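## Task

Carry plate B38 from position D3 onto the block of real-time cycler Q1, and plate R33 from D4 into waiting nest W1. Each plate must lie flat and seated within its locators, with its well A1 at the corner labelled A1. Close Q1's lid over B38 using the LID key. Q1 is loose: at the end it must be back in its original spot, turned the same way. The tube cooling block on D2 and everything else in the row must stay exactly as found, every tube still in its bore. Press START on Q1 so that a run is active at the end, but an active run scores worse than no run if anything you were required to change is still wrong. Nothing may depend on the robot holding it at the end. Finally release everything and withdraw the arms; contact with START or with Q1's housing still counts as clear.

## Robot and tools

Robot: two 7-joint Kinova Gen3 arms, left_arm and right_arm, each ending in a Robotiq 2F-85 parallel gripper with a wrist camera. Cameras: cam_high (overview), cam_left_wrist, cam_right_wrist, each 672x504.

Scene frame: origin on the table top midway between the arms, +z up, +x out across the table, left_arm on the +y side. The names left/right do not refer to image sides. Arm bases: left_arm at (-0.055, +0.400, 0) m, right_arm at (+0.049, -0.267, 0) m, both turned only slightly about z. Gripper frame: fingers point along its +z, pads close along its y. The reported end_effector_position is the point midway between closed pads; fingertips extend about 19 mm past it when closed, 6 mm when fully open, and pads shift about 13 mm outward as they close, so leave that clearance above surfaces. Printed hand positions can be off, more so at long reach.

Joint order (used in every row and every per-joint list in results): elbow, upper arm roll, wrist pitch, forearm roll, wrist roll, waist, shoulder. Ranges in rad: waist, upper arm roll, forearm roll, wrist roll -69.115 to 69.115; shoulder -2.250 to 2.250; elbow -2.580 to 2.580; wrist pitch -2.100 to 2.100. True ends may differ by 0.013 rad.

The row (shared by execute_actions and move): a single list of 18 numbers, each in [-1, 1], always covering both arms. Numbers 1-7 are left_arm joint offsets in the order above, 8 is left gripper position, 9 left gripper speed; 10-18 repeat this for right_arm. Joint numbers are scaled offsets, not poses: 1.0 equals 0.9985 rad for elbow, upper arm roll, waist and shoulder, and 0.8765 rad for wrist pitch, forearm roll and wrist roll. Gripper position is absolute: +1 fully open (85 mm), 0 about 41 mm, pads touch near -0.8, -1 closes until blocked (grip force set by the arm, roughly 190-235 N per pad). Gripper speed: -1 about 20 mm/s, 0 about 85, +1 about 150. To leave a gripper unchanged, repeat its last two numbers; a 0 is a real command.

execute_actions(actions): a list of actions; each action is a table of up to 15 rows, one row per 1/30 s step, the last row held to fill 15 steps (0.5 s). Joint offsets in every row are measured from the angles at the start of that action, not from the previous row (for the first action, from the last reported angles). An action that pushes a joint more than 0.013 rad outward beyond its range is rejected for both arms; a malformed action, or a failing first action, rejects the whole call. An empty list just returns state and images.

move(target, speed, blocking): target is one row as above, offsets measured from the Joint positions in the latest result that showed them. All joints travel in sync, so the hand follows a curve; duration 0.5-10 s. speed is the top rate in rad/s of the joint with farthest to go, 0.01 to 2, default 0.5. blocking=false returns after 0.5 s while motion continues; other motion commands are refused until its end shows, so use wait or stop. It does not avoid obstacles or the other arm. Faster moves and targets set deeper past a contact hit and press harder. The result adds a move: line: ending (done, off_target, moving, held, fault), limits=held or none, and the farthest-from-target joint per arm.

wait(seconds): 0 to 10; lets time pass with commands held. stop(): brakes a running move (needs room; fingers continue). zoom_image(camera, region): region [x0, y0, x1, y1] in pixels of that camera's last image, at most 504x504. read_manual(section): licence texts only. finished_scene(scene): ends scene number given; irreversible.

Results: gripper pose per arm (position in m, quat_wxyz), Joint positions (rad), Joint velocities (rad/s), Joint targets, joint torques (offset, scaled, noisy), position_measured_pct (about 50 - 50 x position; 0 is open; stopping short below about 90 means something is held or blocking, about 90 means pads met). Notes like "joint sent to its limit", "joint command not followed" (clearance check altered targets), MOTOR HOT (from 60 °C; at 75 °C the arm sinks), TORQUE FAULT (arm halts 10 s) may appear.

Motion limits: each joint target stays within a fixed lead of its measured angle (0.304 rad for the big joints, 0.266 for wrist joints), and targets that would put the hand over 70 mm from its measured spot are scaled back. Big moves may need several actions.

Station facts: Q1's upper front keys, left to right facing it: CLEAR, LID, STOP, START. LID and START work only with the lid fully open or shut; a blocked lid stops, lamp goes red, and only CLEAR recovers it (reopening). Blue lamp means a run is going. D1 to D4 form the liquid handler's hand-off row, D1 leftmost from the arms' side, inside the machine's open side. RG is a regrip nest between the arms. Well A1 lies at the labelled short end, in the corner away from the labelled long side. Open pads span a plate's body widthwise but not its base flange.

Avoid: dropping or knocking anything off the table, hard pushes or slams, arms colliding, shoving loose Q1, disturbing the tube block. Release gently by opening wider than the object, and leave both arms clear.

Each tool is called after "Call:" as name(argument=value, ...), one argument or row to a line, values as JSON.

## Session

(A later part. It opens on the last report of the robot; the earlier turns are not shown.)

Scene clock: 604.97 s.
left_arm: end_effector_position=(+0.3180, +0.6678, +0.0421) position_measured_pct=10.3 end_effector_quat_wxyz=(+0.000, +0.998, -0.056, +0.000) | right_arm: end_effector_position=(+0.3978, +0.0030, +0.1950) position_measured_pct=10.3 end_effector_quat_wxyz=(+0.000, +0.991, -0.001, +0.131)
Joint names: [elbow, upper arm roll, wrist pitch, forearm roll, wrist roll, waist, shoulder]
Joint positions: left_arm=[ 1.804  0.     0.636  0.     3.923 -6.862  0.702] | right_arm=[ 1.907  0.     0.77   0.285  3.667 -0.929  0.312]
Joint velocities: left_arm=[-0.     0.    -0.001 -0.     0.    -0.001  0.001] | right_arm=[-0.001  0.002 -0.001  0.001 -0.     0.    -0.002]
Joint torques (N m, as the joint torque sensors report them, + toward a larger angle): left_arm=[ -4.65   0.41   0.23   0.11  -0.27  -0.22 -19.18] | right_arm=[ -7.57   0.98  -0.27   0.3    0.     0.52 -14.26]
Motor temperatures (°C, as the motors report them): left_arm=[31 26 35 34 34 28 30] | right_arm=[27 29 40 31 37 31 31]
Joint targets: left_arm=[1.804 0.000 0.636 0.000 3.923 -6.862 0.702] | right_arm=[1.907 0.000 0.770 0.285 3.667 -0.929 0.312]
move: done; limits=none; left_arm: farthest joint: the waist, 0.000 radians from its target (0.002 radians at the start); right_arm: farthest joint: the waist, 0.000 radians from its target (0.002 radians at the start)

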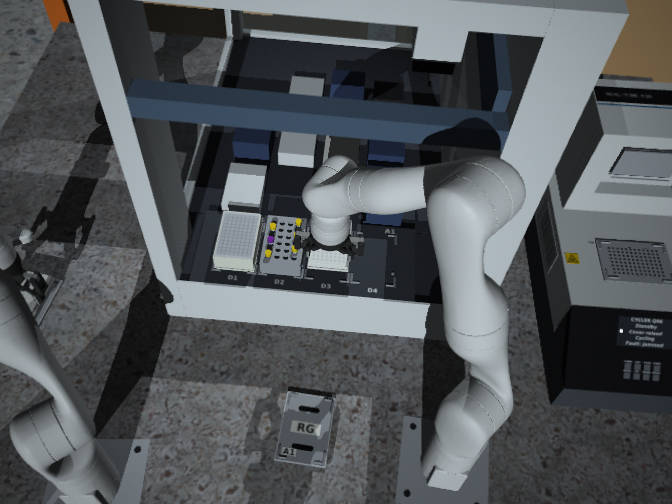

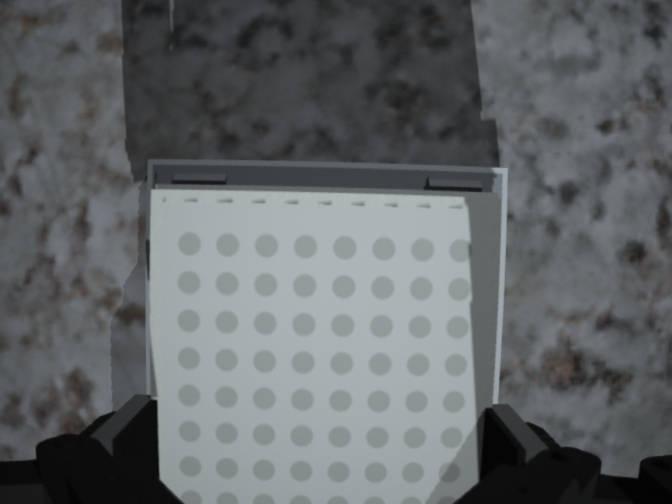

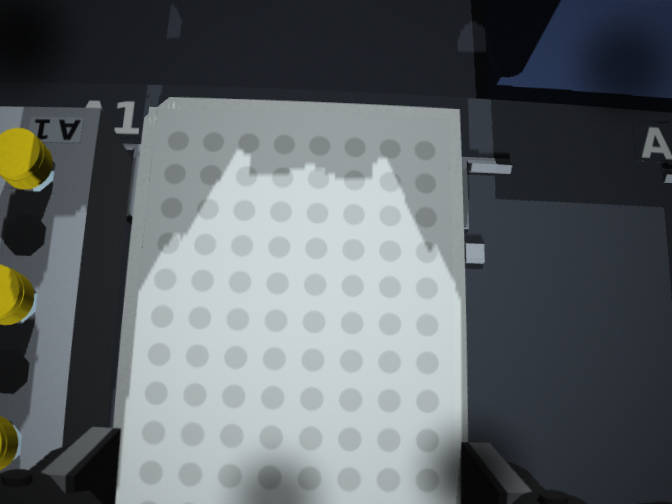

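Call:
execute_actions(
  actions=[],
)

Scene clock: 628.20 s.
left_arm: end_effector_position=(+0.3180, +0.6678, +0.0420) position_measured_pct=10.3 end_effector_quat_wxyz=(+0.000, +0.998, -0.056, +0.000) | right_arm: end_effector_position=(+0.3978, +0.0030, +0.1951) position_measured_pct=10.3 end_effector_quat_wxyz=(+0.000, +0.991, -0.001, +0.131)
Joint names: [elbow, upper arm roll, wrist pitch, forearm roll, wrist roll, waist, shoulder]
Joint positions: left_arm=[ 1.804  0.     0.636  0.     3.923 -6.862  0.702] | right_arm=[ 1.907  0.     0.77   0.285  3.667 -0.929  0.312]
Joint velocities: left_arm=[ 0.     0.     0.001 -0.001 -0.     0.     0.   ] | right_arm=[ 0.     0.001  0.001 -0.001 -0.001 -0.     0.   ]
Joint torques (N m, as the joint torque sensors report them, + toward a larger angle): left_arm=[ -4.48   0.73   0.09   0.06  -0.26  -0.31 -19.34] | right_arm=[ -7.43   0.98  -0.26   0.29  -0.03   0.41 -14.41]
Motor temperatures (°C, as the motors report them): left_arm=[31 26 35 34 34 28 30] | right_arm=[27 29 40 31 37 31 31]
Joint targets: left_arm=[1.804 0.000 0.636 0.000 3.923 -6.862 0.702] | right_arm=[1.907 0.000 0.770 0.285 3.667 -0.929 0.312]

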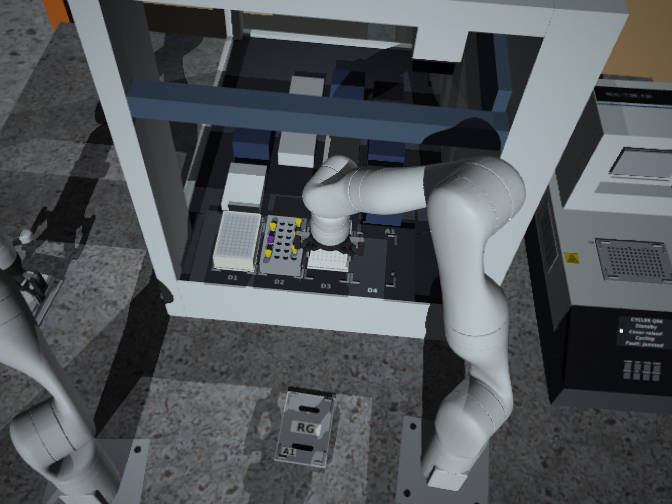

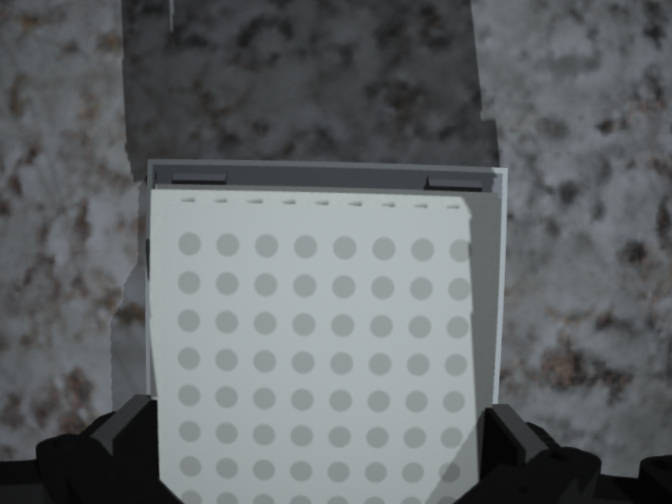

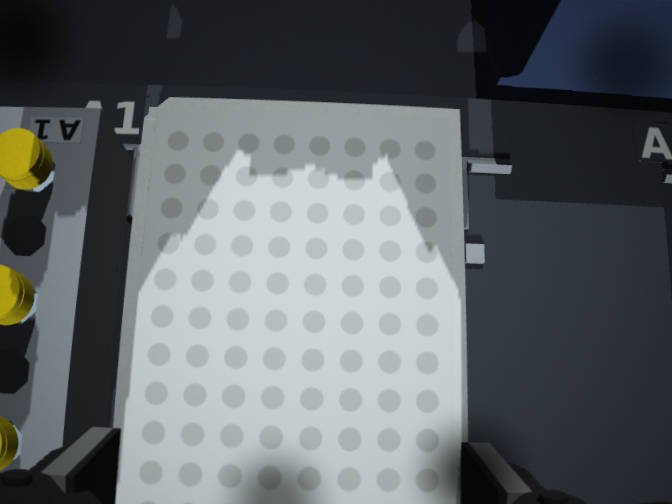

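Call:
move(
  target=[0.006,0,-0.0285,0,0,0.0006,0.019,0.7,-1, 0.2233,0,0.1968,0.0194,-0.3628,-0.3395,-0.3195,0.7,-1],
  speed=0.35,
)

Scene clock: 691.23 s.
left_arm: end_effector_position=(+0.3179, +0.6674, +0.0322) position_measured_pct=10.3 end_effector_quat_wxyz=(+0.000, +0.998, -0.056, +0.000) | right_arm: end_effector_position=(+0.2504, -0.0299, +0.2402) position_measured_pct=10.3 end_effector_quat_wxyz=(-0.000, +0.991, -0.001, +0.130)
Joint names: [elbow, upper arm roll, wrist pitch, forearm roll, wrist roll, waist, shoulder]
Joint positions: left_arm=[ 1.81   0.     0.611  0.     3.923 -6.862  0.721] | right_arm=[ 2.13   0.     0.942  0.302  3.349 -1.268 -0.007]
Joint velocities: left_arm=[ 0.     0.     0.001 -0.001 -0.    -0.001  0.   ] | right_arm=[ 0.002  0.002 -0.001  0.002 -0.002 -0.003 -0.002]
Joint torques (N m, as the joint torque sensors report them, + toward a larger angle): left_arm=[ -4.29   0.69  -0.04  -0.14  -0.17  -0.3  -19.63] | right_arm=[-7.86  0.65 -0.07  0.56 -0.08  0.48 -7.99]
Motor temperatures (°C, as the motors report them): left_arm=[31 26 35 34 34 28 30] | right_arm=[27 29 40 31 37 31 31]
Joint targets: left_arm=[1.810 0.000 0.611 0.000 3.923 -6.862 0.721] | right_arm=[2.130 0.000 0.942 0.302 3.349 -1.268 -0.008]
move: done; limits=none; left_arm: farthest joint: the waist, 0.000 radians from its target (0.001 radians at the start); right_arm: farthest joint: the waist, 0.000 radians from its target (0.339 radians at the start)

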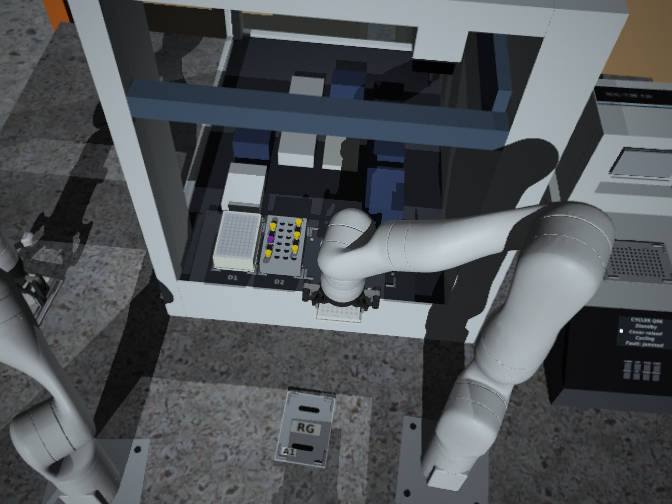

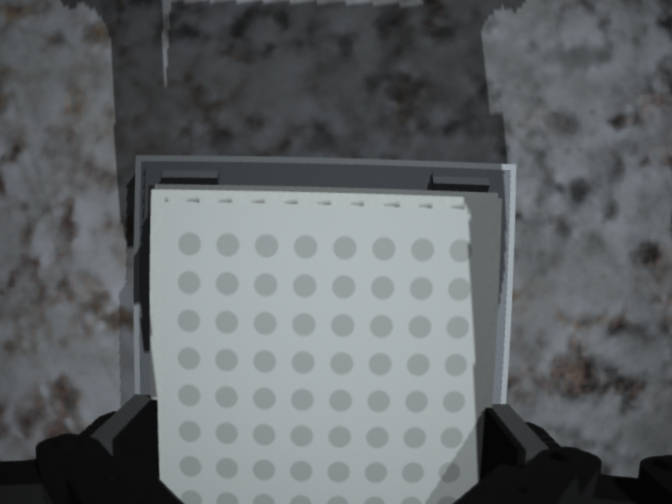

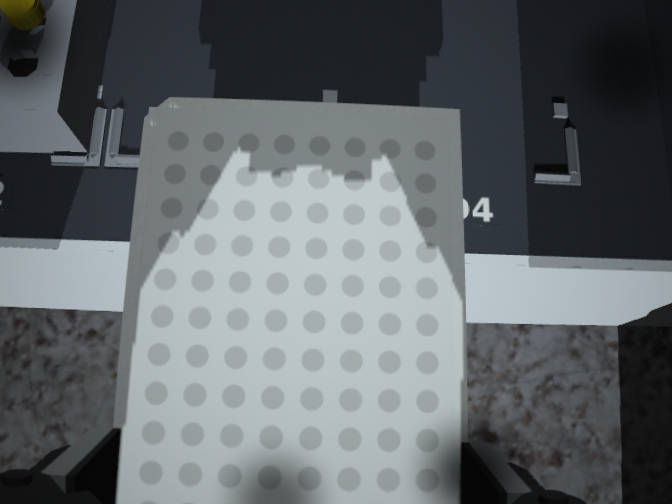

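Call:
zoom_image(
  camera="cam_left_wrist",
  region=[110, 140, 550, 420],
)

Region (110, 140, 550, 420) of cam_left_wrist's 672x504 image, scaled by 1.145; it fills the top 321 rows of this view, and the rest is white.

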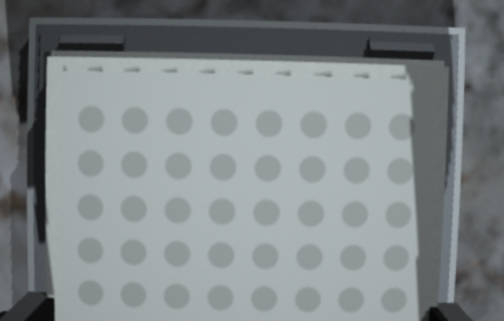

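Call:
move(
  target=[0.0024,0,-0.0114,0,0,0,0.0076,0.7,-1, 0.0761,0,0.4783,-0.0674,-0.8002,0,-0.302,0.7,-1],
  speed=0.7,
)

Scene clock: 730.97 s.
left_arm: end_effector_position=(+0.3178, +0.6673, +0.0283) position_measured_pct=10.3 end_effector_quat_wxyz=(+0.000, +0.998, -0.056, +0.000) | right_arm: end_effector_position=(+0.1905, -0.1762, +0.2843) position_measured_pct=10.3 end_effector_quat_wxyz=(+0.051, +0.912, -0.389, +0.120)
Joint names: [elbow, upper arm roll, wrist pitch, forearm roll, wrist roll, waist, shoulder]
Joint positions: left_arm=[ 1.812  0.     0.601  0.     3.923 -6.862  0.728] | right_arm=[ 2.206  0.     1.362  0.243  2.648 -1.268 -0.309]
Joint velocities: left_arm=[ 0.     0.     0.    -0.    -0.     0.001  0.   ] | right_arm=[-0.002 -0.001 -0.001 -0.001 -0.001  0.    -0.003]
Joint torques (N m, as the joint torque sensors report them, + toward a larger angle): left_arm=[ -4.34   0.38   0.12  -0.09  -0.26  -0.51 -19.67] | right_arm=[-8.04  0.31  0.61  0.47  0.    0.38 -2.21]
Motor temperatures (°C, as the motors report them): left_arm=[31 26 35 34 34 28 31] | right_arm=[27 29 40 31 37 31 31]
Joint targets: left_arm=[1.812 0.000 0.601 0.000 3.923 -6.862 0.728] | right_arm=[2.206 0.000 1.362 0.243 2.648 -1.268 -0.309]
move: done; limits=none; left_arm: farthest joint: the waist, 0.000 radians from its target (0.000 radians at the start); right_arm: farthest joint: the waist, 0.000 radians from its target (0.000 radians at the start)

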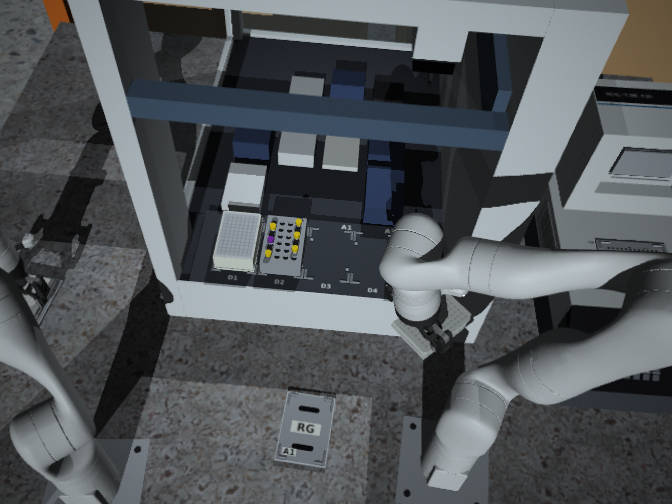

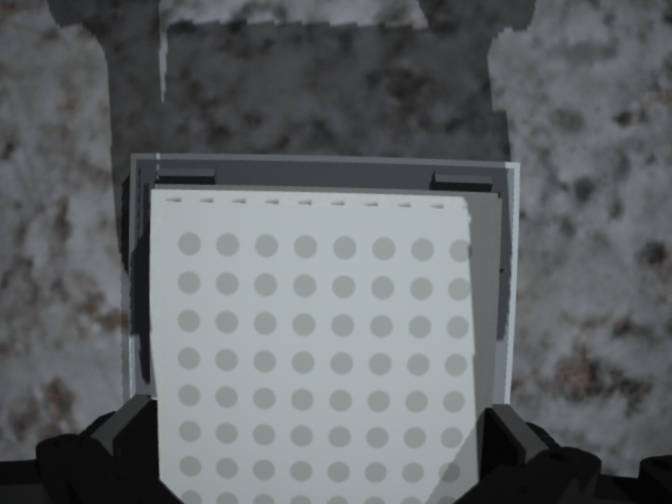

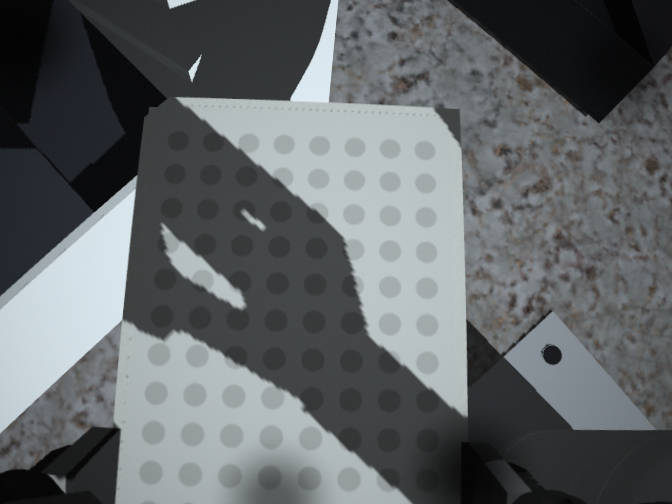

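Call:
move(
  target=[0.0018,0,-0.0086,0,0,0,0.0057,0.7,-1, 0,0,0.0702,-0.0531,-0.3217,0.99,0,0.7,-1],
  speed=0.8,
)

Scene clock: 734.80 s.
left_arm: end_effector_position=(+0.3178, +0.6674, +0.0266) position_measured_pct=10.3 end_effector_quat_wxyz=(-0.000, +0.998, -0.056, +0.001) | right_arm: end_effector_position=(+0.1804, -0.3263, +0.2842) position_measured_pct=10.3 end_effector_quat_wxyz=(-0.113, -0.495, +0.859, -0.065)
Joint names: [elbow, upper arm roll, wrist pitch, forearm roll, wrist roll, waist, shoulder]
Joint positions: left_arm=[ 1.814  0.     0.595  0.     3.923 -6.862  0.731] | right_arm=[ 2.206  0.     1.423  0.196  2.366 -0.279 -0.309]
Joint velocities: left_arm=[ 0.    -0.    -0.001 -0.002  0.001 -0.    -0.   ] | right_arm=[0.    0.001 0.001 0.002 0.001 0.003 0.   ]
Joint torques (N m, as the joint torque sensors report them, + toward a larger angle): left_arm=[ -4.51   0.8   -0.43  -0.18  -0.14  -0.2  -17.31] | right_arm=[-7.77  0.33  0.71  0.38 -0.06  0.11 -1.65]
Motor temperatures (°C, as the motors report them): left_arm=[31 26 35 34 34 28 31] | right_arm=[27 29 40 31 37 31 31]
Joint targets: left_arm=[1.814 0.000 0.594 0.000 3.923 -6.862 0.734] | right_arm=[2.206 0.000 1.423 0.196 2.366 -0.279 -0.309]
move: done; limits=none; left_arm: farthest joint: the shoulder, 0.002 radians from its target (0.005 radians at the start); right_arm: farthest joint: the waist, 0.000 radians from its target (0.988 radians at the start)

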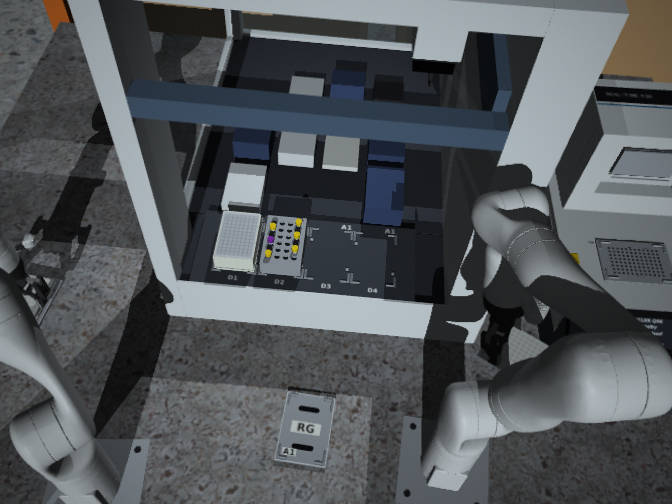

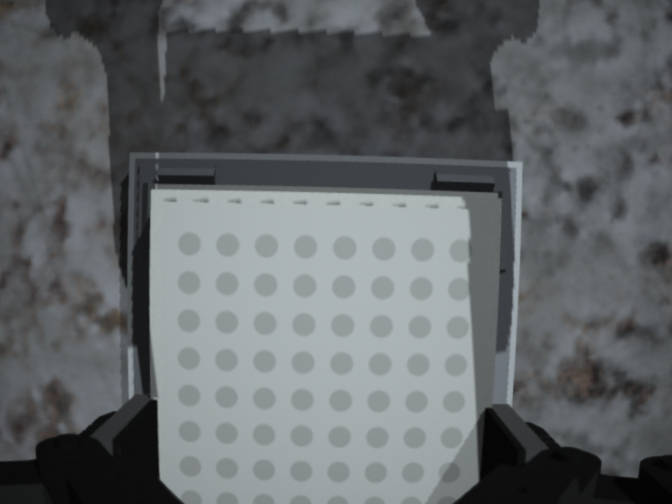

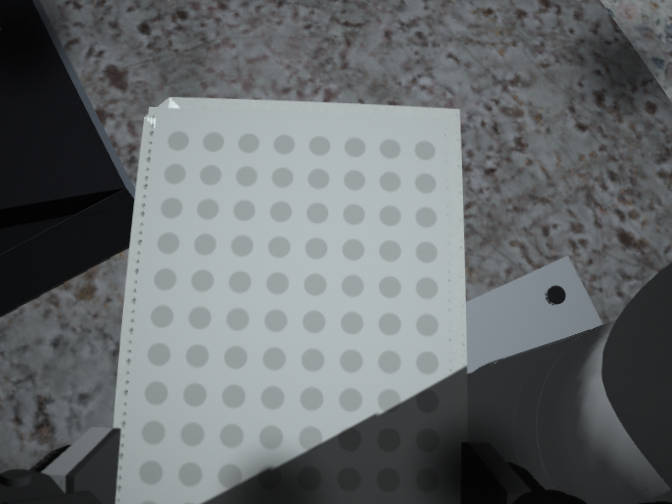

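Call:
zoom_image(
  camera="cam_left_wrist",
  region=[410, 150, 540, 290],
)

Call:
zoom_image(
  camera="cam_left_wrist",
  region=[110, 145, 240, 285],
)

Call:
zoom_image(
  camera="cam_high",
  region=[0, 240, 90, 330],
)

Region (410, 150, 540, 290) of cam_left_wrist's 672x504 image, scaled by 3.600; it fills the left 468 columns of this view, and the rest is white.

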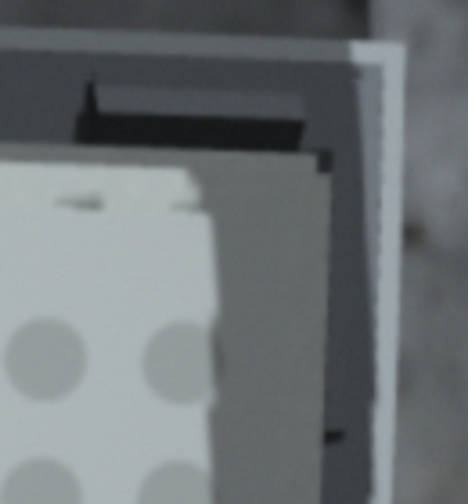

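Region (110, 145, 240, 285) of cam_left_wrist's 672x504 image, scaled by 3.600; it fills the left 468 columns of this view, and the rest is white.

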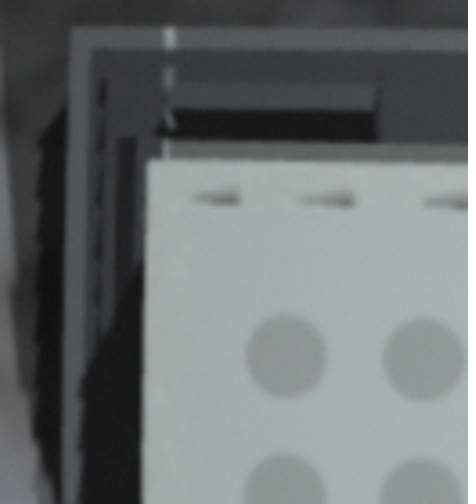

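Region (0, 240, 90, 330) of cam_high's 672x504 image, scaled by 5.600, with more detail than that image has.

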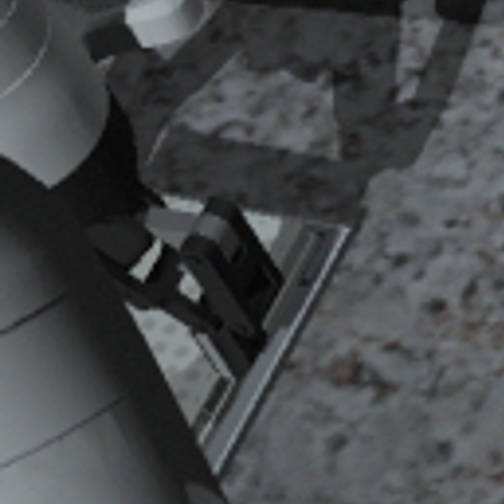

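Call:
move(
  target=[-0.0009,0,-0.0042,0,0.0013,0.0011,0.0055,0.7,-1, -0.3405,0,0.1304,-0.182,-0.7525,0.9865,0.307,0.7,-1],
  speed=0.8,
)

Scene clock: 754.27 s.
left_arm: end_effector_position=(+0.3183, +0.6676, +0.0265) position_measured_pct=10.3 end_effector_quat_wxyz=(-0.001, +0.998, -0.056, +0.001) | right_arm: end_effector_position=(+0.1801, -0.4475, +0.3142) position_measured_pct=10.3 end_effector_quat_wxyz=(-0.124, +0.311, +0.941, +0.041)
Joint names: [elbow, upper arm roll, wrist pitch, forearm roll, wrist roll, waist, shoulder]
Joint positions: left_arm=[ 1.813  0.     0.594 -0.     3.924 -6.861  0.732] | right_arm=[ 1.866  0.     1.537  0.037  1.706  0.705 -0.002]
Joint velocities: left_arm=[0.    0.    0.001 0.    0.001 0.    0.   ] | right_arm=[ 0.001 -0.001  0.    -0.001  0.001  0.003  0.001]
Joint torques (N m, as the joint torque sensors report them, + toward a larger angle): left_arm=[ -4.53   0.71  -1.03   0.1   -0.16  -0.35 -15.73] | right_arm=[-7.7   0.56  0.98 -0.1  -0.04  0.18 -7.81]
Motor temperatures (°C, as the motors report them): left_arm=[31 26 35 34 34 28 31] | right_arm=[27 29 40 31 37 31 31]
Joint targets: left_arm=[1.813 0.000 0.591 0.000 3.924 -6.861 0.737] | right_arm=[1.866 0.000 1.537 0.037 1.706 0.706 -0.002]
move: done; limits=none; left_arm: farthest joint: the shoulder, 0.005 radians from its target (0.005 radians at the start); right_arm: farthest joint: the waist, 0.001 radians from its target (0.985 radians at the start)

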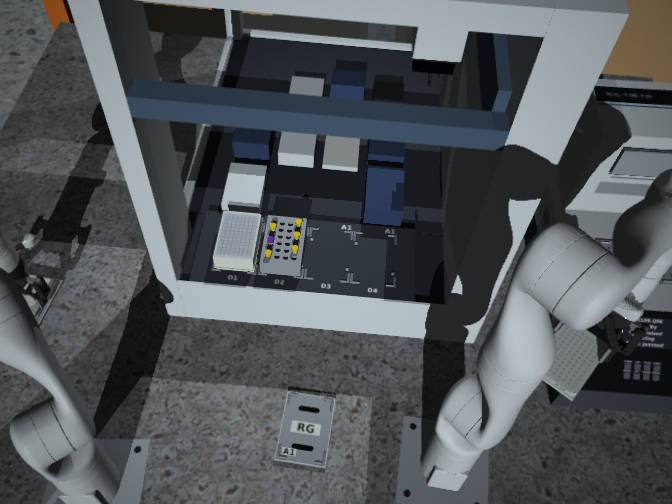

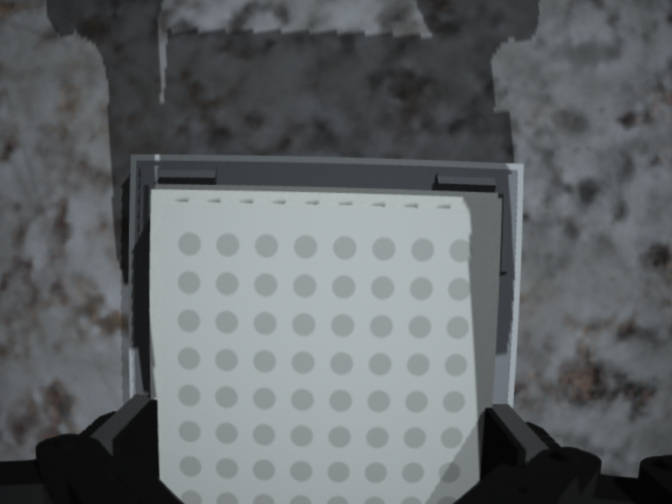

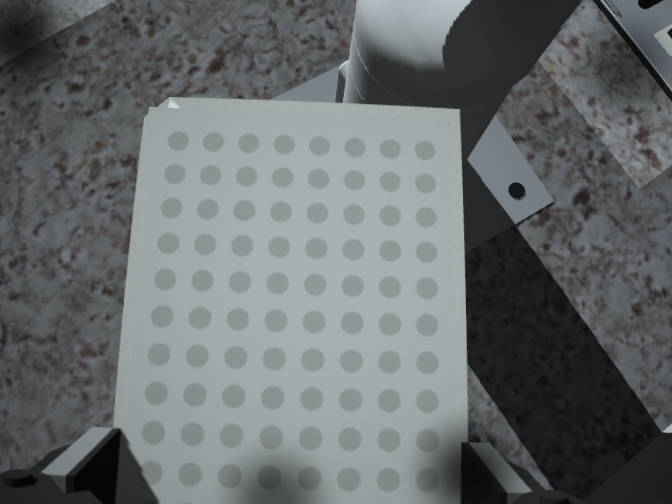

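Call:
move(
  target=[0,0,0,0,0,0,0.002,1,-0.5, -0.9412,0,0.2897,-0.2038,-0.8123,0.231,0.6484,0.7,-1],
  speed=0.8,
)

Scene clock: 767.60 s.
left_arm: end_effector_position=(+0.3179, +0.6673, +0.0256) position_measured_pct=0.0 end_effector_quat_wxyz=(-0.000, +0.998, -0.056, +0.000) | right_arm: end_effector_position=(+0.3296, -0.6801, +0.3202) position_measured_pct=10.3 end_effector_quat_wxyz=(-0.092, +0.701, +0.701, +0.092)
Joint names: [elbow, upper arm roll, wrist pitch, forearm roll, wrist roll, waist, shoulder]
Joint positions: left_arm=[ 1.813  0.     0.594 -0.     3.924 -6.861  0.734] | right_arm=[ 0.926  0.     1.791 -0.142  0.994  0.936  0.645]
Joint velocities: left_arm=[-0.    -0.     0.001  0.     0.    -0.001  0.   ] | right_arm=[-0.001  0.002 -0.001  0.001 -0.002  0.001  0.002]
Joint torques (N m, as the joint torque sensors report them, + toward a larger angle): left_arm=[ -4.2    0.62   0.08  -0.13  -0.3   -0.19 -19.25] | right_arm=[ -8.3    0.74   0.8   -0.52  -0.07   0.24 -21.27]
Motor temperatures (°C, as the motors report them): left_arm=[31 26 35 34 34 28 31] | right_arm=[27 29 40 31 37 31 31]
Joint targets: left_arm=[1.813 0.000 0.594 -0.000 3.924 -6.861 0.734] | right_arm=[0.926 0.000 1.791 -0.142 0.994 0.936 0.645]
move: done; limits=none; left_arm: farthest joint: the waist, 0.000 radians from its target (0.000 radians at the start); right_arm: farthest joint: the waist, 0.000 radians from its target (0.230 radians at the start)

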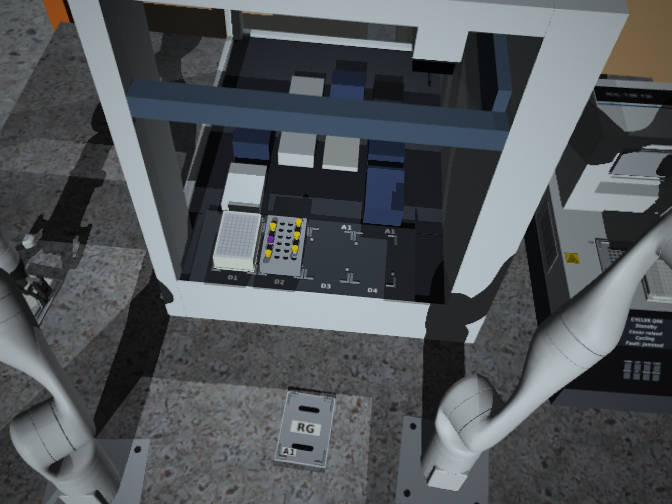

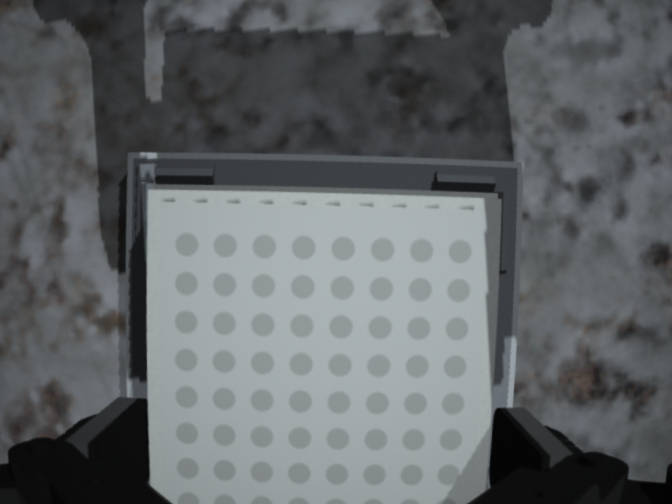

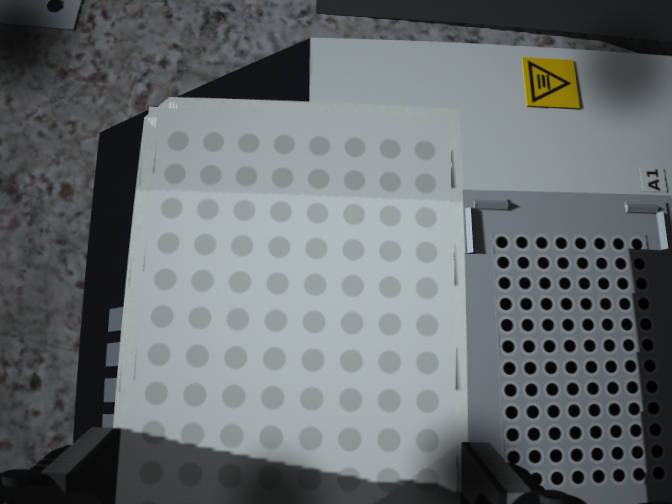

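Call:
zoom_image(
  camera="cam_right_wrist",
  region=[452, 160, 672, 380],
)

Call:
zoom_image(
  camera="cam_right_wrist",
  region=[472, 304, 672, 504],
)

Region (452, 160, 672, 380) of cam_right_wrist's 672x504 image, scaled by 2.291.

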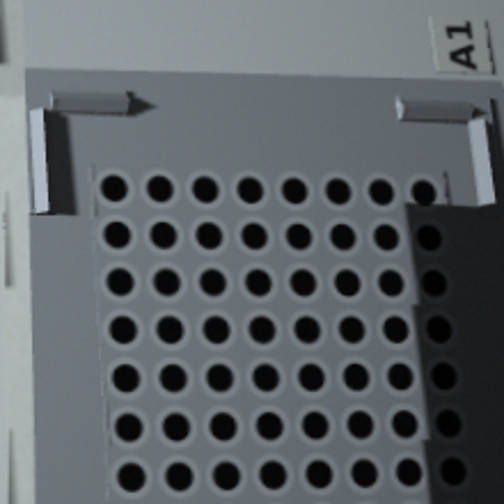

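Region (472, 304, 672, 504) of cam_right_wrist's 672x504 image, scaled by 2.520.

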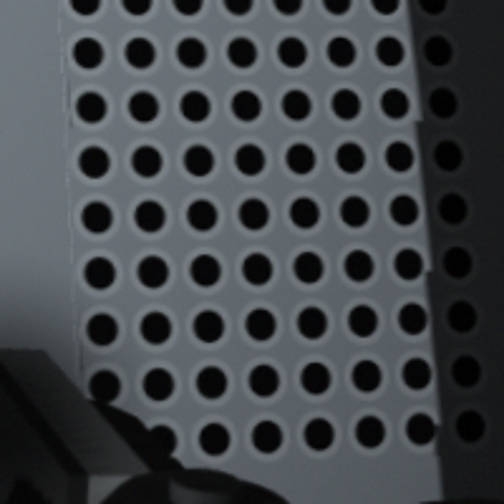

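Call:
zoom_image(
  camera="cam_right_wrist",
  region=[110, 90, 480, 460],
)

Region (110, 90, 480, 460) of cam_right_wrist's 672x504 image, scaled by 1.362.

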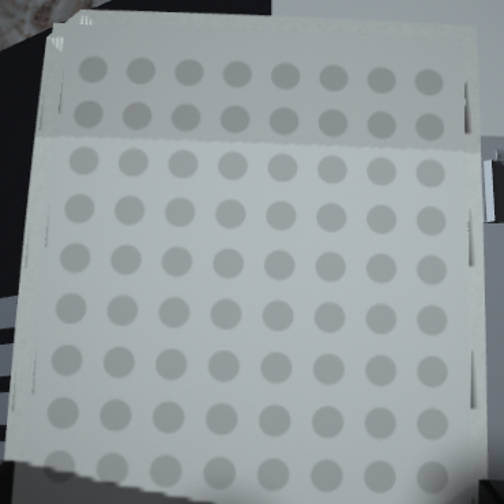

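Call:
zoom_image(
  camera="cam_high",
  region=[512, 60, 672, 320],
)

Region (512, 60, 672, 320) of cam_high's 672x504 image, scaled by 1.938, with more detail than that image has; it fills the left 310 columns of this view, and the rest is white.

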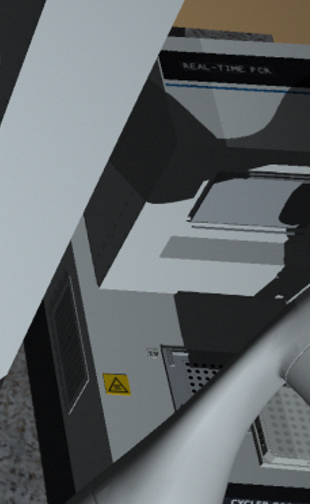

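Call:
move(
  target=[-0.0125,0,0.0575,0,0,0,-0.038,1,-0.5, -0.1457,0,-0.0802,-0.0335,-0.1612,-0.1728,0.1942,0.7,-1],
  speed=0.25,
)

Scene clock: 823.77 s.
left_arm: end_effector_position=(+0.3186, +0.6678, +0.0453) position_measured_pct=0.0 end_effector_quat_wxyz=(-0.000, +0.998, -0.056, +0.000) | right_arm: end_effector_position=(+0.4478, -0.6691, +0.2501) position_measured_pct=10.3 end_effector_quat_wxyz=(-0.093, +0.693, +0.709, +0.091)
Joint names: [elbow, upper arm roll, wrist pitch, forearm roll, wrist roll, waist, shoulder]
Joint positions: left_arm=[ 1.801  0.     0.644 -0.     3.924 -6.861  0.696] | right_arm=[ 0.781  0.     1.721 -0.171  0.853  0.764  0.839]
Joint velocities: left_arm=[-0.    -0.    -0.    -0.001 -0.    -0.001 -0.001] | right_arm=[-0.001 -0.002 -0.001 -0.     0.001 -0.004  0.004]
Joint torques (N m, as the joint torque sensors report them, + toward a larger angle): left_arm=[ -4.5    0.48   0.07  -0.21  -0.36  -0.24 -19.23] | right_arm=[ -8.46   0.57   0.78  -0.69  -0.06   0.63 -23.92]
Motor temperatures (°C, as the motors report them): left_arm=[31 26 35 34 34 28 31] | right_arm=[27 29 40 31 37 31 32]
Joint targets: left_arm=[1.801 0.000 0.644 -0.000 3.924 -6.861 0.696] | right_arm=[0.780 0.000 1.721 -0.171 0.853 0.763 0.839]
move: done; limits=none; left_arm: farthest joint: the waist, 0.000 radians from its target (0.000 radians at the start); right_arm: farthest joint: the waist, 0.000 radians from its target (0.173 radians at the start)

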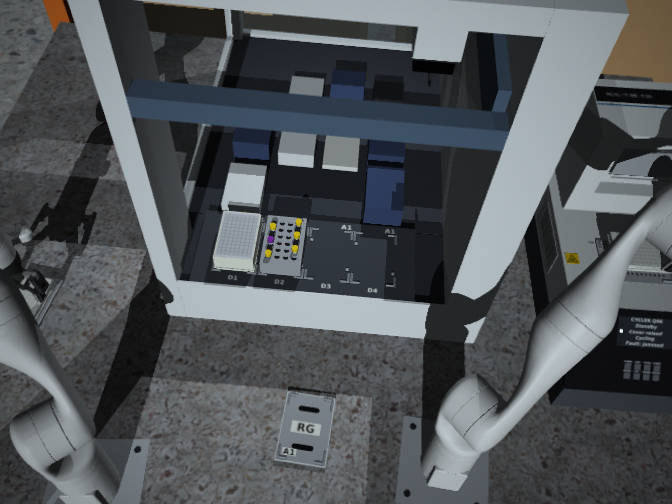

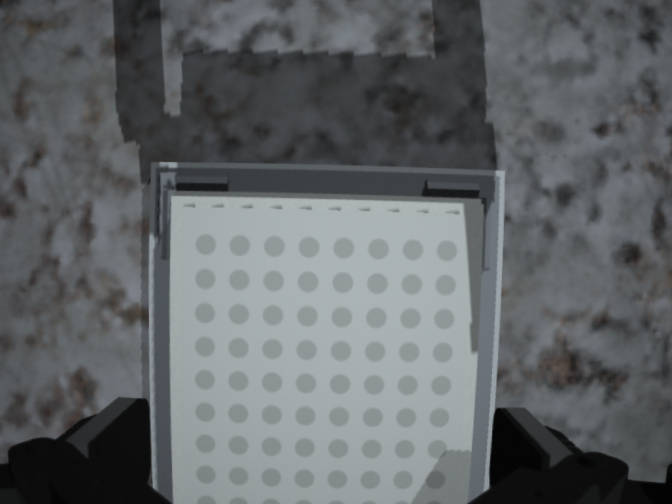

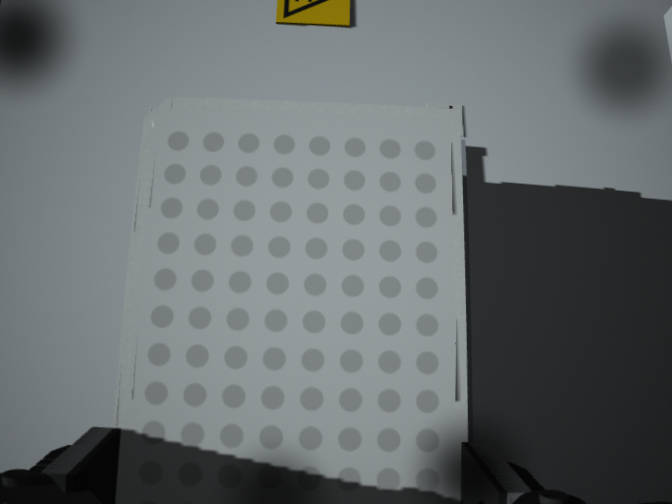

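Call:
move(
  target=[0.04,0,0.2316,0,-0.1004,-0.088,-0.2424,1,-0.5, 0.048,0,-0.0596,0.0012,0.0102,-0.0006,0.0045,0.7,-1],
  speed=0.3,
)

Scene clock: 838.57 s.
left_arm: end_effector_position=(+0.2655, +0.6725, +0.1434) position_measured_pct=0.0 end_effector_quat_wxyz=(+0.000, +0.998, -0.056, -0.000) | right_arm: end_effector_position=(+0.4482, -0.6690, +0.2322) position_measured_pct=10.3 end_effector_quat_wxyz=(-0.093, +0.693, +0.709, +0.091)
Joint names: [elbow, upper arm roll, wrist pitch, forearm roll, wrist roll, waist, shoulder]
Joint positions: left_arm=[ 1.841  0.     0.847 -0.     3.836 -6.949  0.454] | right_arm=[ 0.828  0.     1.669 -0.17   0.862  0.763  0.843]
Joint velocities: left_arm=[ 0.     0.     0.001  0.     0.     0.    -0.003] | right_arm=[ 0.002 -0.001  0.     0.002 -0.001 -0.001 -0.001]
Joint torques (N m, as the joint torque sensors report them, + toward a larger angle): left_arm=[ -5.99   0.4    0.33   0.13  -0.01  -0.41 -15.98] | right_arm=[ -8.12   0.59   0.82  -0.63   0.02   0.38 -24.3 ]
Motor temperatures (°C, as the motors report them): left_arm=[31 26 35 34 34 28 31] | right_arm=[27 29 40 31 37 31 32]
Joint targets: left_arm=[1.841 0.000 0.847 -0.000 3.836 -6.949 0.454] | right_arm=[0.828 0.000 1.669 -0.170 0.862 0.763 0.843]
move: done; limits=none; left_arm: farthest joint: the waist, 0.000 radians from its target (0.088 radians at the start); right_arm: farthest joint: the waist, 0.000 radians from its target (0.000 radians at the start)

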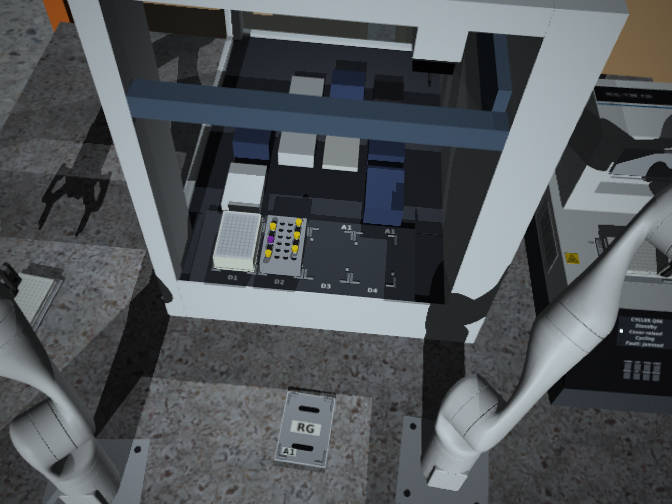

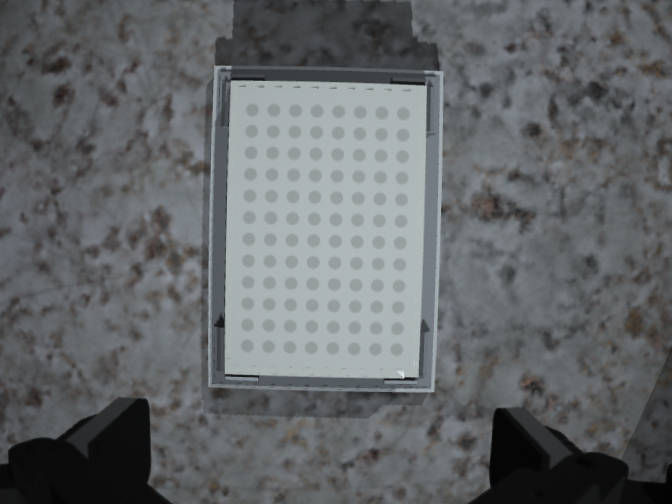

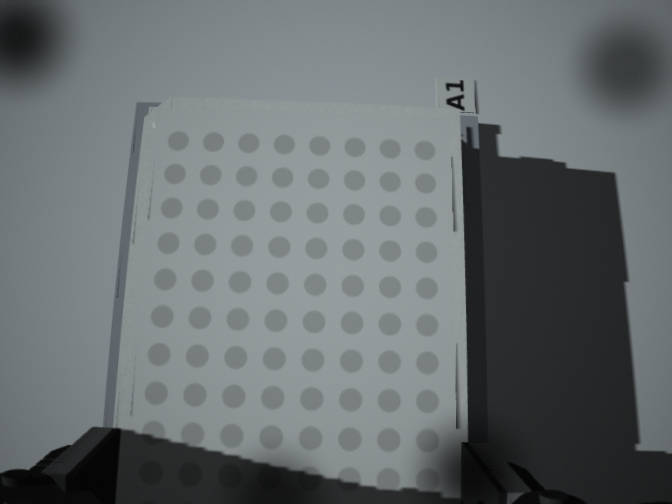

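Call:
zoom_image(
  camera="cam_right_wrist",
  region=[420, 70, 520, 190],
)

Call:
zoom_image(
  camera="cam_right_wrist",
  region=[110, 70, 210, 190],
)

Region (420, 70, 520, 190) of cam_right_wrist's 672x504 image, scaled by 4.200.

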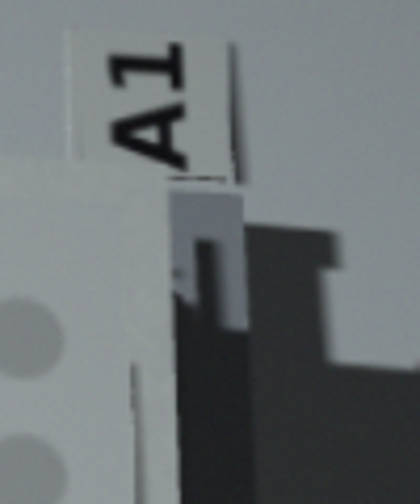

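Region (110, 70, 210, 190) of cam_right_wrist's 672x504 image, scaled by 4.200.

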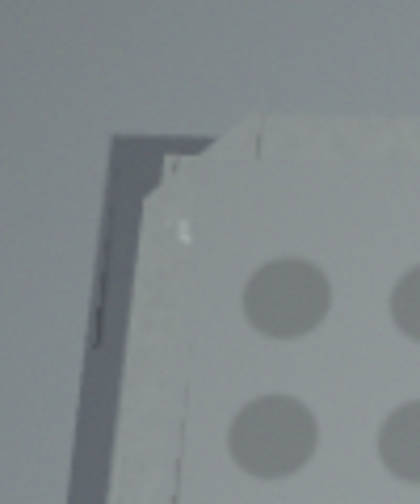

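Call:
zoom_image(
  camera="cam_right_wrist",
  region=[80, 360, 180, 460],
)

Call:
zoom_image(
  camera="cam_right_wrist",
  region=[420, 360, 520, 460],
)

Region (80, 360, 180, 460) of cam_right_wrist's 672x504 image, scaled by 5.040.

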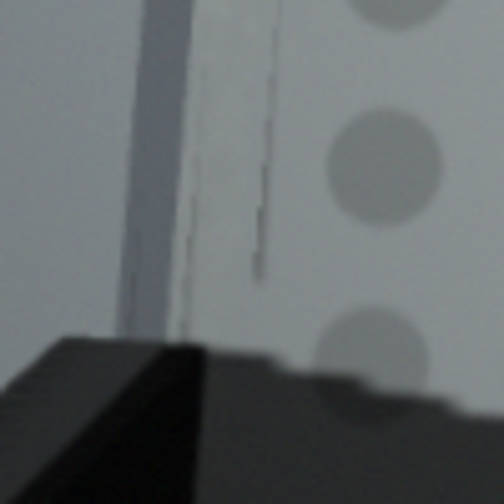

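Region (420, 360, 520, 460) of cam_right_wrist's 672x504 image, scaled by 5.040.

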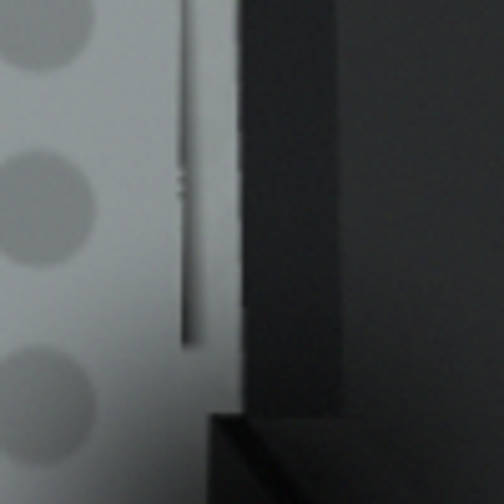

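Call:
move(
  target=[0,0,0,0,0,0,0,1,-0.5, 0.0204,0,-0.0256,0.0003,0.0023,-0.0019,0.0028,0.7,-1],
  speed=0.04,
)

Scene clock: 865.43 s.
left_arm: end_effector_position=(+0.2655, +0.6725, +0.1434) position_measured_pct=0.0 end_effector_quat_wxyz=(+0.000, +0.998, -0.056, -0.000) | right_arm: end_effector_position=(+0.4489, -0.6681, +0.2241) position_measured_pct=10.3 end_effector_quat_wxyz=(-0.094, +0.693, +0.709, +0.091)
Joint names: [elbow, upper arm roll, wrist pitch, forearm roll, wrist roll, waist, shoulder]
Joint positions: left_arm=[ 1.841  0.     0.847 -0.     3.836 -6.949  0.454] | right_arm=[ 0.849  0.     1.646 -0.17   0.864  0.761  0.846]
Joint velocities: left_arm=[-0.    -0.    -0.     0.    -0.     0.001  0.   ] | right_arm=[ 0.001 -0.    -0.    -0.001 -0.    -0.    -0.   ]
Joint torques (N m, as the joint torque sensors report them, + toward a larger angle): left_arm=[ -5.9    0.43   0.35  -0.11  -0.27  -0.14 -16.63] | right_arm=[ -8.19   0.64   0.79  -0.73  -0.05   0.37 -24.46]
Motor temperatures (°C, as the motors report them): left_arm=[31 26 35 34 34 28 31] | right_arm=[27 29 40 31 37 31 32]
Joint targets: left_arm=[1.841 0.000 0.847 -0.000 3.836 -6.949 0.454] | right_arm=[0.849 0.000 1.646 -0.170 0.864 0.761 0.846]
move: done; limits=none; left_arm: farthest joint: the waist, 0.000 radians from its target (0.000 radians at the start); right_arm: farthest joint: the waist, 0.000 radians from its target (0.002 radians at the start)

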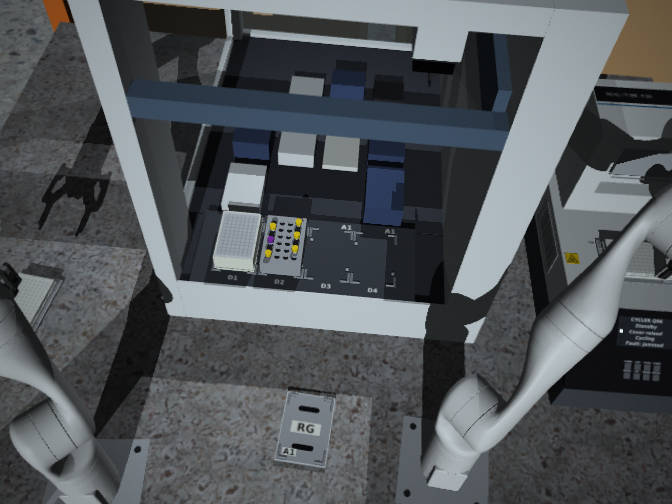

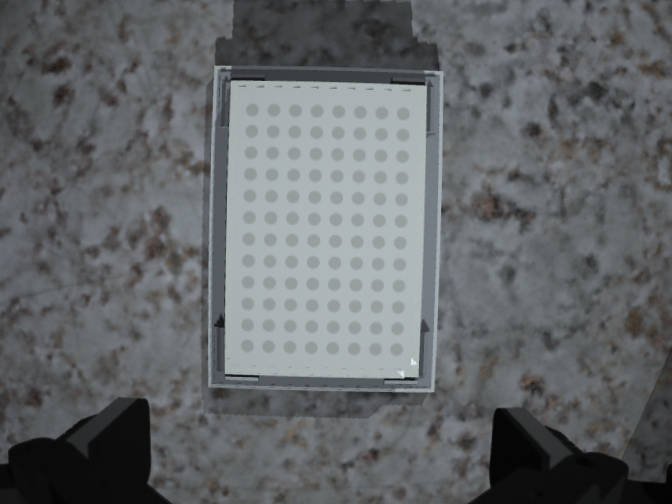

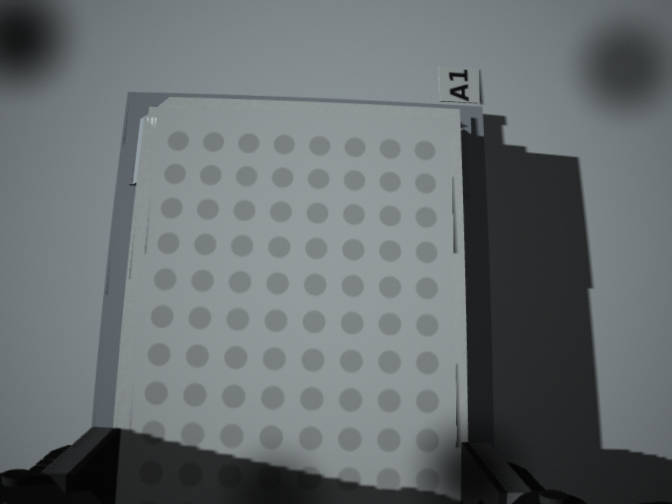

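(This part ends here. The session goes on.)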